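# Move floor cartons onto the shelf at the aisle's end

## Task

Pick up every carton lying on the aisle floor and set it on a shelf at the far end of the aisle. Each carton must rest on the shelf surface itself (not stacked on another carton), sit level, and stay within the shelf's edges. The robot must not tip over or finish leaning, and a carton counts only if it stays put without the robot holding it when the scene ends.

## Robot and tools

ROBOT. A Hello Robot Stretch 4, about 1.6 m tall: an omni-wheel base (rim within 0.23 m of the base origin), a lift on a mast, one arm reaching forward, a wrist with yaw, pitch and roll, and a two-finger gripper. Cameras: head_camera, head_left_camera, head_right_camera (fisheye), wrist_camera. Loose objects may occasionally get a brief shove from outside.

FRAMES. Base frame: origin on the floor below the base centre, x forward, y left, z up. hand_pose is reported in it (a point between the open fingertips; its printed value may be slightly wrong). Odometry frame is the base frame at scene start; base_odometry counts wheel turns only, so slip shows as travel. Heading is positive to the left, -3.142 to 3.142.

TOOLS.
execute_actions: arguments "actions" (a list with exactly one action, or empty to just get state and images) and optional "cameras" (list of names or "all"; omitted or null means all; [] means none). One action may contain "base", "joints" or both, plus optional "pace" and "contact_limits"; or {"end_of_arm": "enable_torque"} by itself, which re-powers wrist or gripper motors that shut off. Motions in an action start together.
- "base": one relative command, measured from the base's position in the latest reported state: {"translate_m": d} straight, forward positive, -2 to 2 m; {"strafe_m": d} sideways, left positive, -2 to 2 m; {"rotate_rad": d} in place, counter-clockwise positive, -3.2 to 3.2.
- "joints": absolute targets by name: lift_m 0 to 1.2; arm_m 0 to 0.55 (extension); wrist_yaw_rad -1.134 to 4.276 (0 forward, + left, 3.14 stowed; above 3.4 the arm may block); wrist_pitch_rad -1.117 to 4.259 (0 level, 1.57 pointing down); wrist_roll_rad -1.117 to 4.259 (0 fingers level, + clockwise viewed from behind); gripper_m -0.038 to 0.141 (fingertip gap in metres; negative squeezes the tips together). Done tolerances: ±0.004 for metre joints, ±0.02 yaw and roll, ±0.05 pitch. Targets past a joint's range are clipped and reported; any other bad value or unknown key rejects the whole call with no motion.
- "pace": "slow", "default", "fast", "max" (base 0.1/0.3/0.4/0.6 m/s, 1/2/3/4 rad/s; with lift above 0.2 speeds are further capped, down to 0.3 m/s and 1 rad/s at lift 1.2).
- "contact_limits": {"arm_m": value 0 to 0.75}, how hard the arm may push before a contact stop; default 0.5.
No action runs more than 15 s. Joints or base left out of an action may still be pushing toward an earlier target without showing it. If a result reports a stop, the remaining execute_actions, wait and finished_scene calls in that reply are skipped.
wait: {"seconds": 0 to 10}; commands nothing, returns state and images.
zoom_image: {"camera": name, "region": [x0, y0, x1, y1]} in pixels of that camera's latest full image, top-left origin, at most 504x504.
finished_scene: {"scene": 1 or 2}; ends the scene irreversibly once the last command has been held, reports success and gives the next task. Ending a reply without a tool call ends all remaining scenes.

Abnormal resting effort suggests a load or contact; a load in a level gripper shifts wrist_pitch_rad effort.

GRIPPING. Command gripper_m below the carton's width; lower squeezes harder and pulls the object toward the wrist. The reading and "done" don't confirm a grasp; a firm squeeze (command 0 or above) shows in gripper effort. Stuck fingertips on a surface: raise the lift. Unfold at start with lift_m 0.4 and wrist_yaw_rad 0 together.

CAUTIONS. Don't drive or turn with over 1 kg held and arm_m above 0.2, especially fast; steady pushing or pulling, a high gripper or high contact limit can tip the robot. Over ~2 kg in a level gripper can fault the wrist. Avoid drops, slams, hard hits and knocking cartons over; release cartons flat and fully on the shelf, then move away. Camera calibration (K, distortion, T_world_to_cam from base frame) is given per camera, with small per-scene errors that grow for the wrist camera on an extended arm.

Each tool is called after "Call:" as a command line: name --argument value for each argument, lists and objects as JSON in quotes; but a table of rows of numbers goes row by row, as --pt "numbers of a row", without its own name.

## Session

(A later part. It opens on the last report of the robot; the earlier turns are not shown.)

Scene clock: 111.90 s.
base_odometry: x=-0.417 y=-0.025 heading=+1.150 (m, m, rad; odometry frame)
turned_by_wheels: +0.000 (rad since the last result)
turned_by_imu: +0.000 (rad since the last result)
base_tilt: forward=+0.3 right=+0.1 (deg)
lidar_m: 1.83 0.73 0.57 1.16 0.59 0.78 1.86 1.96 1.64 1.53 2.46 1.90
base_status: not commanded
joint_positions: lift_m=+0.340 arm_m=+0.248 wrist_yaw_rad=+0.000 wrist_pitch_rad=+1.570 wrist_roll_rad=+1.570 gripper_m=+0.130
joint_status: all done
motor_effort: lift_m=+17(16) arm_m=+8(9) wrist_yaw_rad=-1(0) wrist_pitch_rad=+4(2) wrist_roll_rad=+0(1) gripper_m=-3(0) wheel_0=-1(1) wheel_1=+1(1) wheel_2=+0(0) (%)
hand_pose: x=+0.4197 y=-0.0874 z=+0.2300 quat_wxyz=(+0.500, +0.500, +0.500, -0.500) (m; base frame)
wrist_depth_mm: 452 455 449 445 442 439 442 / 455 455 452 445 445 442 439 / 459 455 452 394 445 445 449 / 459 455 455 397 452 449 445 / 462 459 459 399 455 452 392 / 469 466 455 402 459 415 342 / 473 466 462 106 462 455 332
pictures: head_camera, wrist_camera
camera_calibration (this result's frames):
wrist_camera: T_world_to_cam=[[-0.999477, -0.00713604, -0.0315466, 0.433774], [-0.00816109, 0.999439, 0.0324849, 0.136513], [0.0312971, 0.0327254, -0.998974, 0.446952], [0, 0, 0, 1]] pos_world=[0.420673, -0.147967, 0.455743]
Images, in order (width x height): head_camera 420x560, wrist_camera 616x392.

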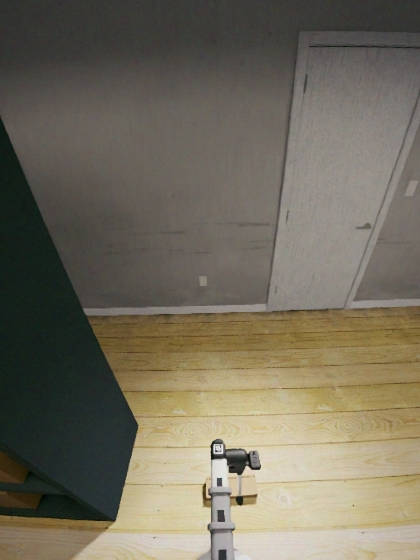

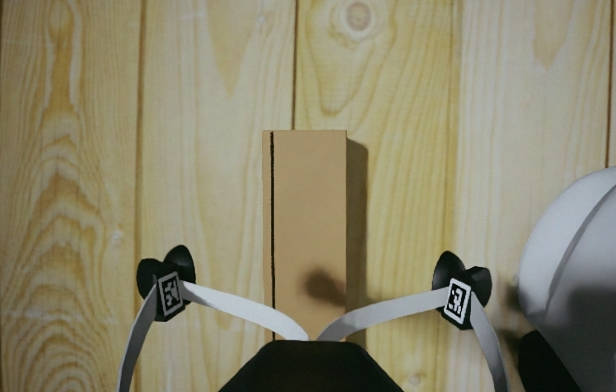

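Call:
execute_actions --actions '[{"joints":{"lift_m":0.153,"arm_m":0.255}}]' --cameras '["wrist_camera"]'

Call:
execute_actions --actions '[{"joints":{"gripper_m":0.03}}]' --cameras '[]'

Call:
execute_actions --actions '[{"joints":{"lift_m":0.38,"arm_m":0.17}}]' --cameras '[]'

Call:
execute_actions --actions '[{"base":{"strafe_m":1.67},"joints":{"lift_m":1.155,"arm_m":0}}]' --cameras '[]'

Call:
execute_actions --actions '[{"joints":{"wrist_roll_rad":3.14,"wrist_yaw_rad":1.57}}]'

Scene clock: 120.80 s.
base_odometry: x=-0.417 y=-0.025 heading=+1.150 (m, m, rad; odometry frame)
turned_by_wheels: +0.000 (rad since the last result)
turned_by_imu: +0.001 (rad since the last result)
base_tilt: forward=+0.4 right=+0.0 (deg)
lidar_m: 1.81 0.71 0.59 1.10 0.60 0.74 1.85 1.94 1.62 1.54 2.47 1.90
base_status: not commanded
joint_positions: lift_m=+0.153 arm_m=+0.254 wrist_yaw_rad=+0.000 wrist_pitch_rad=+1.570 wrist_roll_rad=+1.570 gripper_m=+0.130
joint_status: all done
motor_effort: lift_m=+17(17) arm_m=+8(8) wrist_yaw_rad=+1(1) wrist_pitch_rad=+2(3) wrist_roll_rad=-1(1) gripper_m=+0(0) wheel_0=-2(1) wheel_1=+1(1) wheel_2=-1(0) (%)
hand_pose: x=+0.4247 y=-0.0874 z=+0.0430 quat_wxyz=(+0.500, +0.500, +0.500, -0.500) (m; base frame)
wrist_depth_mm: 264 263 262 259 259 257 257 / 266 265 263 260 260 258 258 / 270 265 263 206 260 260 259 / 270 267 266 207 263 263 262 / 271 270 216 209 264 263 264 / 273 270 211 209 209 263 264 / 273 273 272 107 267 267 266
pictures: wrist_camera
camera_calibration (this result's frames):
wrist_camera: T_world_to_cam=[[-0.99948, -0.00708804, -0.0314413, 0.432844], [-0.00810968, 0.999439, 0.0324857, 0.142606], [0.0311934, 0.0327238, -0.998978, 0.260031], [0, 0, 0, 1]] pos_world=[0.425665, -0.147967, 0.268742]
Images, in order (width x height): wrist_camera 616x392.

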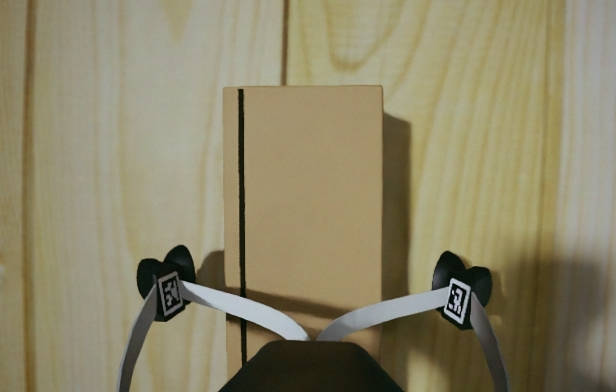

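Scene clock: 122.73 s.
base_odometry: x=-0.417 y=-0.025 heading=+1.150 (m, m, rad; odometry frame)
turned_by_wheels: +0.000 (rad since the last result)
turned_by_imu: +0.000 (rad since the last result)
base_tilt: forward=+0.4 right=+0.0 (deg)
lidar_m: 1.84 0.72 0.59 1.12 0.59 0.74 1.85 1.94 1.60 1.56 2.46 1.90
base_status: not commanded
joint_positions: lift_m=+0.153 arm_m=+0.254 wrist_yaw_rad=+0.000 wrist_pitch_rad=+1.570 wrist_roll_rad=+1.570 gripper_m=+0.030
joint_status: all done
motor_effort: lift_m=+17(17) arm_m=+8(9) wrist_yaw_rad=+1(1) wrist_pitch_rad=+3(3) wrist_roll_rad=+0(1) gripper_m=-23(19) wheel_0=-1(1) wheel_1=+1(1) wheel_2=-1(0) (%)
hand_pose: x=+0.4247 y=-0.0874 z=+0.0430 quat_wxyz=(+0.500, +0.500, +0.500, -0.500) (m; base frame)
wrist_depth_mm: 263 264 260 260 259 256 257 / 265 265 262 189 259 258 258 / 266 265 264 189 189 262 258 / 270 267 265 190 190 260 260 / 271 268 193 191 192 264 264 / 272 270 193 193 191 180 264 / 273 271 271 107 267 265 265
pictures: none
No camera images: the call's "cameras" was empty. Leave "cameras" out to get every camera's image.

Scene clock: 124.77 s.
base_odometry: x=-0.417 y=-0.025 heading=+1.150 (m, m, rad; odometry frame)
turned_by_wheels: +0.000 (rad since the last result)
turned_by_imu: +0.000 (rad since the last result)
base_tilt: forward=+0.3 right=+0.0 (deg)
lidar_m: 0.27 0.69 0.59 1.12 0.59 0.75 1.86 1.94 1.64 1.54 2.46 0.39
base_status: not commanded
joint_positions: lift_m=+0.380 arm_m=+0.171 wrist_yaw_rad=+0.000 wrist_pitch_rad=+1.570 wrist_roll_rad=+1.570 gripper_m=+0.030
joint_status: all done
motor_effort: lift_m=+24(25) arm_m=-9(8) wrist_yaw_rad=+1(0) wrist_pitch_rad=+2(4) wrist_roll_rad=+0(0) gripper_m=-22(20) wheel_0=-1(1) wheel_1=+1(1) wheel_2=+0(0) (%)
hand_pose: x=+0.3426 y=-0.0874 z=+0.2694 quat_wxyz=(+0.500, +0.500, +0.500, -0.500) (m; base frame)
wrist_depth_mm: 492 492 488 484 484 480 477 / 496 492 488 189 488 480 480 / 496 492 488 189 189 484 480 / 504 500 496 190 190 445 312 / 500 500 193 191 191 357 276 / 504 504 193 193 192 180 278 / 508 504 508 107 500 317 279
pictures: none
No camera images: the call's "cameras" was empty. Leave "cameras" out to get every camera's image.

Scene clock: 131.67 s.
base_odometry: x=-1.941 y=+0.658 heading=+1.149 (m, m, rad; odometry frame)
turned_by_wheels: +0.000 (rad since the last result)
turned_by_imu: +0.002 (rad since the last result)
base_tilt: forward=+0.4 right=+0.0 (deg)
lidar_m: 0.29 0.31 0.44 0.68 0.40 0.26 0.25 0.28 0.42 3.22 0.25 0.25
base_status: done
joint_positions: lift_m=+1.155 arm_m=+0.002 wrist_yaw_rad=+0.000 wrist_pitch_rad=+1.570 wrist_roll_rad=+1.570 gripper_m=+0.030
joint_status: all done
motor_effort: lift_m=+23(26) arm_m=-9(9) wrist_yaw_rad=+0(1) wrist_pitch_rad=+2(2) wrist_roll_rad=+0(0) gripper_m=-18(19) wheel_0=+0(7) wheel_1=-1(7) wheel_2=-1(2) (%)
hand_pose: x=+0.1728 y=-0.0874 z=+1.0445 quat_wxyz=(+0.500, +0.500, +0.500, -0.500) (m; base frame)
wrist_depth_mm: 228 307 741 1255 1281 1160 741 / 226 345 530 189 1255 1182 741 / 239 317 436 189 189 1205 778 / 282 741 732 190 190 991 732 / 283 477 193 191 191 1060 715 / 283 283 193 193 192 180 732 / 286 480 574 107 1308 1078 699
pictures: none
No camera images: the call's "cameras" was empty. Leave "cameras" out to get every camera's image.

Scene clock: 133.17 s.
base_odometry: x=-1.941 y=+0.658 heading=+1.149 (m, m, rad; odometry frame)
turned_by_wheels: +0.000 (rad since the last result)
turned_by_imu: +0.000 (rad since the last result)
base_tilt: forward=+0.4 right=+0.0 (deg)
lidar_m: 0.26 0.25 0.43 0.69 0.36 0.28 0.25 0.28 0.42 3.20 0.46 0.25
base_status: not commanded
joint_positions: lift_m=+1.155 arm_m=+0.002 wrist_yaw_rad=+1.570 wrist_pitch_rad=+1.570 wrist_roll_rad=+3.139 gripper_m=+0.030
joint_status: all done
motor_effort: lift_m=+23(23) arm_m=-8(9) wrist_yaw_rad=+1(7) wrist_pitch_rad=+3(1) wrist_roll_rad=+3(6) gripper_m=-18(17) wheel_0=+0(0) wheel_1=-1(1) wheel_2=+0(1) (%)
hand_pose: x=+0.2600 y=+0.0001 z=+1.0445 quat_wxyz=(+0.500, +0.500, +0.500, -0.500) (m; base frame)
wrist_depth_mm: 272 271 271 1229 1229 1229 1182 / 274 274 273 189 1281 1281 1205 / 276 274 274 189 189 1042 549 / 278 278 276 190 190 1098 976 / 279 278 192 191 191 1205 931 / 282 281 193 193 192 180 946 / 285 282 283 107 1281 1229 768
pictures: head_camera, head_left_camera, head_right_camera, wrist_camera
camera_calibration (this result's frames):
wrist_camera: T_world_to_cam=[[-0.999505, -0.00725729, -0.0305989, 0.299537], [-0.00827342, 0.999414, 0.0332131, 0.0205521], [0.0303399, 0.0334498, -0.99898, 1.26301], [0, 0, 0, 1]] pos_world=[0.26124, -0.0606137, 1.2702]
Images, in order (width x height): head_camera 420x560, head_left_camera 420x672, head_right_camera 420x672, wrist_camera 616x392.

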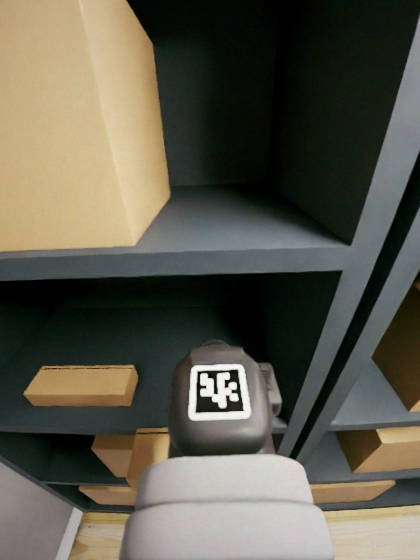

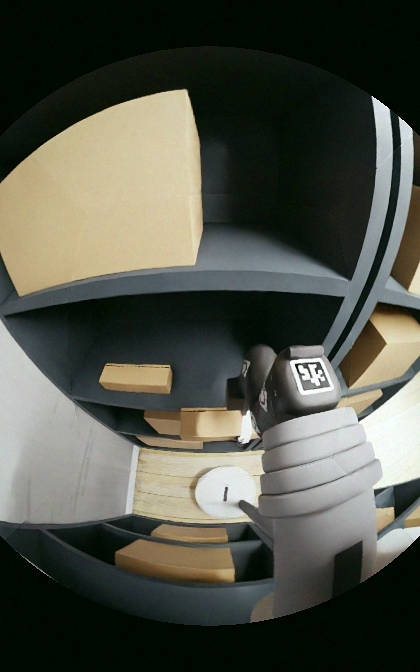

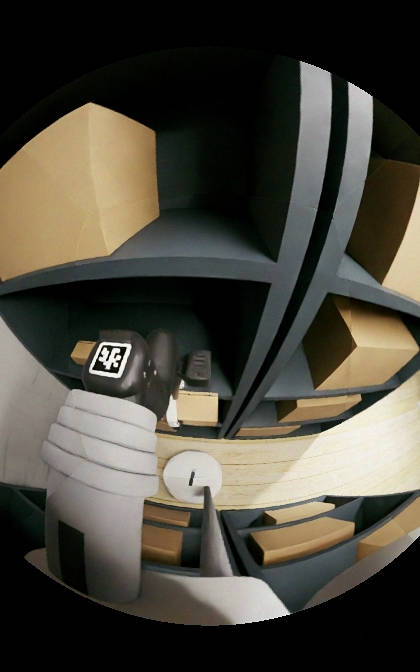

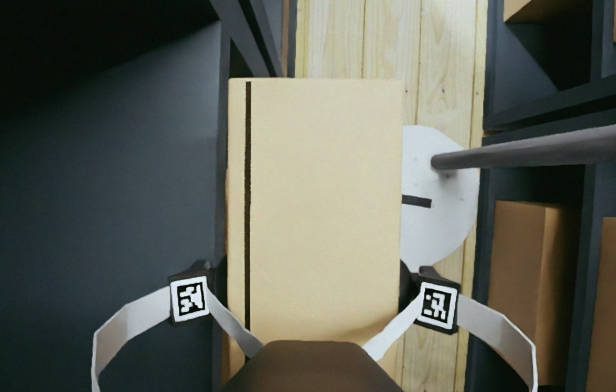

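Call:
execute_actions --actions '[{"joints":{"lift_m":1.145,"arm_m":0.112},"contact_limits":{"arm_m":0.2}}]' --cameras '[]'

Call:
execute_actions --actions '[{"joints":{"gripper_m":0.12}}]' --cameras '[]'

Call:
execute_actions --actions '[{"joints":{"wrist_pitch_rad":0.85}}]' --cameras '[]'

Call:
execute_actions --actions '[{"joints":{"arm_m":0}}]' --cameras '[]'

Call:
execute_actions --actions '[{"joints":{"gripper_m":0.08,"wrist_roll_rad":1.57}}]' --cameras '[]'

Call:
execute_actions --actions '[{"joints":{"wrist_pitch_rad":1.57,"lift_m":1.15,"arm_m":0.02}}]' --cameras '[]'

Call:
execute_actions --actions '[{"joints":{"arm_m":0.105},"pace":"slow"}]' --cameras '[]'

Call:
execute_actions --actions '[{"joints":{"arm_m":0.06}}]' --cameras '["head_left_camera","wrist_camera"]'

Scene clock: 146.93 s.
base_odometry: x=-1.941 y=+0.658 heading=+1.149 (m, m, rad; odometry frame)
turned_by_wheels: +0.000 (rad since the last result)
turned_by_imu: +0.001 (rad since the last result)
base_tilt: forward=+0.3 right=+0.0 (deg)
lidar_m: 0.31 0.30 0.46 0.70 0.37 0.27 0.26 0.27 0.40 3.20 0.46 0.31
base_status: not commanded
joint_positions: lift_m=+1.145 arm_m=+0.111 wrist_yaw_rad=+1.570 wrist_pitch_rad=+1.570 wrist_roll_rad=+3.140 gripper_m=+0.030
joint_status: all done
motor_effort: lift_m=+18(23) arm_m=+8(7) wrist_yaw_rad=+1(1) wrist_pitch_rad=+3(3) wrist_roll_rad=+2(1) gripper_m=-20(20) wheel_0=+0(0) wheel_1=-1(1) wheel_2=+0(0) (%)
contact_limits: arm_m 0.2
hand_pose: x=+0.3688 y=+0.0001 z=+1.0349 quat_wxyz=(+0.500, +0.500, +0.500, -0.500) (m; base frame)
wrist_depth_mm: 260 262 260 259 1255 1229 1138 / 263 262 262 189 1255 1229 1160 / 265 264 263 190 189 1060 946 / 267 268 266 191 190 1060 1182 / 270 268 193 191 191 1060 1042 / 273 271 193 193 191 180 1008 / 274 273 272 106 1281 1308 960
pictures: none
No camera images: the call's "cameras" was empty. Leave "cameras" out to get every camera's image.

Scene clock: 148.70 s.
base_odometry: x=-1.941 y=+0.658 heading=+1.149 (m, m, rad; odometry frame)
turned_by_wheels: +0.000 (rad since the last result)
turned_by_imu: +0.000 (rad since the last result)
base_tilt: forward=+0.3 right=+0.0 (deg)
lidar_m: 0.30 0.30 0.43 0.71 0.35 0.27 0.26 0.29 0.44 3.24 0.46 0.30
base_status: not commanded
joint_positions: lift_m=+1.145 arm_m=+0.111 wrist_yaw_rad=+1.570 wrist_pitch_rad=+1.570 wrist_roll_rad=+3.140 gripper_m=+0.120
joint_status: all done
motor_effort: lift_m=+18(18) arm_m=+8(9) wrist_yaw_rad=+0(2) wrist_pitch_rad=+2(3) wrist_roll_rad=+1(2) gripper_m=-2(19) wheel_0=+0(0) wheel_1=-1(1) wheel_2=+0(0) (%)
hand_pose: x=+0.3688 y=+0.0001 z=+1.0349 quat_wxyz=(+0.500, +0.500, +0.500, -0.500) (m; base frame)
wrist_depth_mm: 262 260 260 259 1229 1229 1160 / 263 262 263 262 1229 1229 1160 / 265 265 264 206 1025 1042 960 / 266 267 266 208 1060 1042 1205 / 270 270 268 210 224 1060 1042 / 273 271 211 211 211 1229 1025 / 273 272 272 107 1308 1281 1008
pictures: none
No camera images: the call's "cameras" was empty. Leave "cameras" out to get every camera's image.

Scene clock: 149.67 s.
base_odometry: x=-1.941 y=+0.658 heading=+1.149 (m, m, rad; odometry frame)
turned_by_wheels: +0.000 (rad since the last result)
turned_by_imu: +0.000 (rad since the last result)
base_tilt: forward=+0.4 right=+0.0 (deg)
lidar_m: 0.28 0.29 0.44 0.69 0.36 0.26 0.27 0.29 0.41 3.23 0.44 0.32
base_status: not commanded
joint_positions: lift_m=+1.145 arm_m=+0.111 wrist_yaw_rad=+1.570 wrist_pitch_rad=+0.852 wrist_roll_rad=+3.140 gripper_m=+0.120
joint_status: all done
motor_effort: lift_m=+18(18) arm_m=+8(9) wrist_yaw_rad=+3(2) wrist_pitch_rad=-3(7) wrist_roll_rad=+2(1) gripper_m=-2(1) wheel_0=+0(0) wheel_1=-1(1) wheel_2=+0(1) (%)
hand_pose: x=+0.3690 y=+0.1899 z=+1.1063 quat_wxyz=(+0.293, +0.644, +0.644, -0.292) (m; base frame)
wrist_depth_mm: 243 240 230 183 187 1182 1025 / 267 268 260 203 212 1308 1229 / 301 300 300 229 1182 1281 1182 / 347 345 319 332 1060 1078 976 / 404 392 297 382 917 931 917 / 488 462 336 439 788 788 820 / 580 580 564 106 741 732 741
pictures: none
No camera images: the call's "cameras" was empty. Leave "cameras" out to get every camera's image.

Scene clock: 151.00 s.
base_odometry: x=-1.941 y=+0.658 heading=+1.149 (m, m, rad; odometry frame)
turned_by_wheels: +0.000 (rad since the last result)
turned_by_imu: +0.000 (rad since the last result)
base_tilt: forward=+0.4 right=+0.0 (deg)
lidar_m: 0.29 0.31 0.45 0.71 0.37 0.28 0.25 0.27 0.41 3.21 0.45 0.33
base_status: not commanded
joint_positions: lift_m=+1.145 arm_m=+0.002 wrist_yaw_rad=+1.570 wrist_pitch_rad=+0.852 wrist_roll_rad=+3.140 gripper_m=+0.120
joint_status: all done
motor_effort: lift_m=+18(18) arm_m=-9(8) wrist_yaw_rad=+2(2) wrist_pitch_rad=-3(2) wrist_roll_rad=+2(2) gripper_m=-2(6) wheel_0=+0(0) wheel_1=+0(1) wheel_2=+0(1) (%)
hand_pose: x=+0.2603 y=+0.1899 z=+1.1063 quat_wxyz=(+0.293, +0.644, +0.644, -0.292) (m; base frame)
wrist_depth_mm: 186 184 430 1182 1229 1205 904 / 211 206 266 1308 1366 1281 917 / 296 232 267 1182 1255 1229 878 / 329 325 364 1060 1060 1042 946 / 357 309 402 917 917 917 891 / 488 355 439 820 778 788 809 / 603 554 569 106 750 723 741
pictures: none
No camera images: the call's "cameras" was empty. Leave "cameras" out to get every camera's image.

Scene clock: 152.50 s.
base_odometry: x=-1.941 y=+0.658 heading=+1.149 (m, m, rad; odometry frame)
turned_by_wheels: +0.000 (rad since the last result)
turned_by_imu: +0.000 (rad since the last result)
base_tilt: forward=+0.3 right=+0.0 (deg)
lidar_m: 0.29 0.31 0.43 0.68 0.37 0.27 0.25 0.27 0.42 3.19 0.46 0.30
base_status: not commanded
joint_positions: lift_m=+1.145 arm_m=+0.002 wrist_yaw_rad=+1.570 wrist_pitch_rad=+0.852 wrist_roll_rad=+1.571 gripper_m=+0.080
joint_status: all done
motor_effort: lift_m=+18(18) arm_m=-8(8) wrist_yaw_rad=+2(1) wrist_pitch_rad=-3(2) wrist_roll_rad=-2(6) gripper_m=-2(2) wheel_0=+0(0) wheel_1=-1(1) wheel_2=-1(1) (%)
hand_pose: x=+0.2603 y=+0.1899 z=+1.1063 quat_wxyz=(+0.662, +0.249, +0.662, +0.248) (m; base frame)
wrist_depth_mm: 530 591 397 303 309 213 193 / 535 591 399 324 309 214 194 / 549 609 496 394 319 216 194 / 585 683 820 1025 1336 1229 1078 / 591 691 778 1025 1336 1229 1078 / 591 676 200 1042 198 1205 1098 / 591 668 820 106 1366 1205 1078
pictures: none
No camera images: the call's "cameras" was empty. Leave "cameras" out to get every camera's image.

Scene clock: 153.50 s.
base_odometry: x=-1.941 y=+0.658 heading=+1.149 (m, m, rad; odometry frame)
turned_by_wheels: +0.000 (rad since the last result)
turned_by_imu: +0.000 (rad since the last result)
base_tilt: forward=+0.4 right=+0.0 (deg)
lidar_m: 0.29 0.30 0.45 0.69 0.38 0.28 0.25 0.28 0.42 3.23 0.45 0.28
base_status: not commanded
joint_positions: lift_m=+1.150 arm_m=+0.019 wrist_yaw_rad=+1.570 wrist_pitch_rad=+1.570 wrist_roll_rad=+1.571 gripper_m=+0.080
joint_status: all done
motor_effort: lift_m=+23(22) arm_m=+9(8) wrist_yaw_rad=+0(2) wrist_pitch_rad=+3(9) wrist_roll_rad=-1(1) gripper_m=-3(3) wheel_0=+0(0) wheel_1=-1(1) wheel_2=+0(1) (%)
hand_pose: x=+0.2768 y=+0.0002 z=+1.0395 quat_wxyz=(+0.707, +0.001, +0.707, +0.000) (m; base frame)
wrist_depth_mm: 270 268 267 265 264 263 262 / 215 213 213 211 209 208 263 / 217 216 213 213 211 211 263 / 976 1308 1281 1255 1255 1281 1281 / 1060 1308 1308 1078 1281 1255 1255 / 1042 1308 200 1078 198 1281 1281 / 1078 1255 1281 106 1308 1255 1308
pictures: none
No camera images: the call's "cameras" was empty. Leave "cameras" out to get every camera's image.

Scene clock: 155.63 s.
base_odometry: x=-1.941 y=+0.658 heading=+1.149 (m, m, rad; odometry frame)
turned_by_wheels: +0.000 (rad since the last result)
turned_by_imu: +0.000 (rad since the last result)
base_tilt: forward=+0.3 right=+0.0 (deg)
lidar_m: 0.30 0.31 0.46 0.69 0.37 0.26 0.25 0.27 0.41 3.24 0.44 0.32
base_status: not commanded
joint_positions: lift_m=+1.150 arm_m=+0.103 wrist_yaw_rad=+1.570 wrist_pitch_rad=+1.570 wrist_roll_rad=+1.570 gripper_m=+0.080
joint_status: all done
motor_effort: lift_m=+23(23) arm_m=+8(9) wrist_yaw_rad=+2(1) wrist_pitch_rad=+3(4) wrist_roll_rad=-1(1) gripper_m=-1(1) wheel_0=+0(0) wheel_1=-1(1) wheel_2=+0(1) (%)
hand_pose: x=+0.3618 y=+0.0002 z=+1.0395 quat_wxyz=(+0.707, +0.001, +0.707, +0.000) (m; base frame)
wrist_depth_mm: 268 270 267 265 263 262 260 / 271 270 267 266 265 263 263 / 216 214 213 212 211 210 264 / 217 216 215 213 211 211 266 / 277 276 215 272 213 268 265 / 1042 1255 200 274 198 270 268 / 1060 1336 1366 107 1281 1281 1308
pictures: none
No camera images: the call's "cameras" was empty. Leave "cameras" out to get every camera's image.

Scene clock: 156.60 s.
base_odometry: x=-1.941 y=+0.658 heading=+1.149 (m, m, rad; odometry frame)
turned_by_wheels: +0.000 (rad since the last result)
turned_by_imu: +0.000 (rad since the last result)
base_tilt: forward=+0.4 right=+0.1 (deg)
lidar_m: 0.30 0.30 0.46 0.68 0.37 0.26 0.25 0.26 0.41 3.20 0.42 0.29
base_status: not commanded
joint_positions: lift_m=+1.150 arm_m=+0.062 wrist_yaw_rad=+1.570 wrist_pitch_rad=+1.570 wrist_roll_rad=+1.570 gripper_m=+0.080
joint_status: all done
motor_effort: lift_m=+23(23) arm_m=-9(9) wrist_yaw_rad=+1(2) wrist_pitch_rad=+4(4) wrist_roll_rad=-1(1) gripper_m=-4(2) wheel_0=+0(0) wheel_1=-1(0) wheel_2=-1(1) (%)
hand_pose: x=+0.3198 y=+0.0002 z=+1.0395 quat_wxyz=(+0.707, +0.001, +0.707, +0.000) (m; base frame)
wrist_depth_mm: 241 212 212 210 209 207 260 / 214 213 212 211 210 208 264 / 217 216 213 212 211 209 264 / 278 274 273 272 270 267 265 / 1042 1308 273 1060 272 270 267 / 1042 1308 200 1078 198 1281 1308 / 1060 1255 1336 107 1308 1255 1281
pictures: head_left_camera, wrist_camera
camera_calibration (this result's frames):
wrist_camera: T_world_to_cam=[[0.0058137, -0.999483, -0.0316347, 0.0389155], [-0.999449, -0.00684166, 0.0324844, 0.339087], [-0.032684, 0.0314284, -0.998971, 1.27635], [0, 0, 0, 1]] pos_world=[0.38039, 0.00110187, 1.26525]
Images, in order (width x height): head_left_camera 420x672, wrist_camera 616x392.

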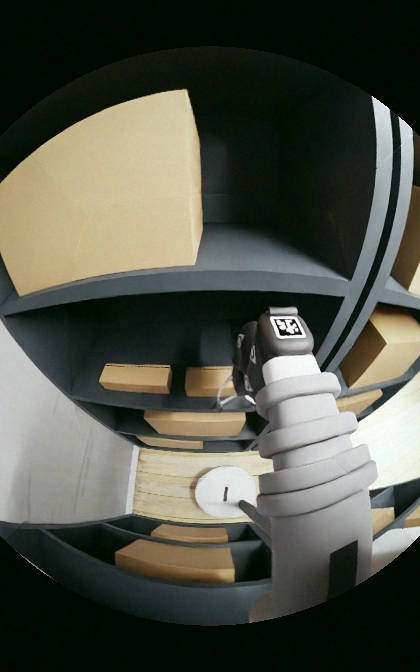

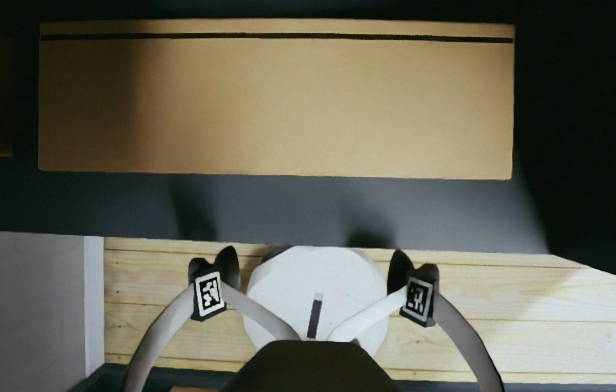

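Call:
finished_scene --scene 2

The scene is finished: the task was done.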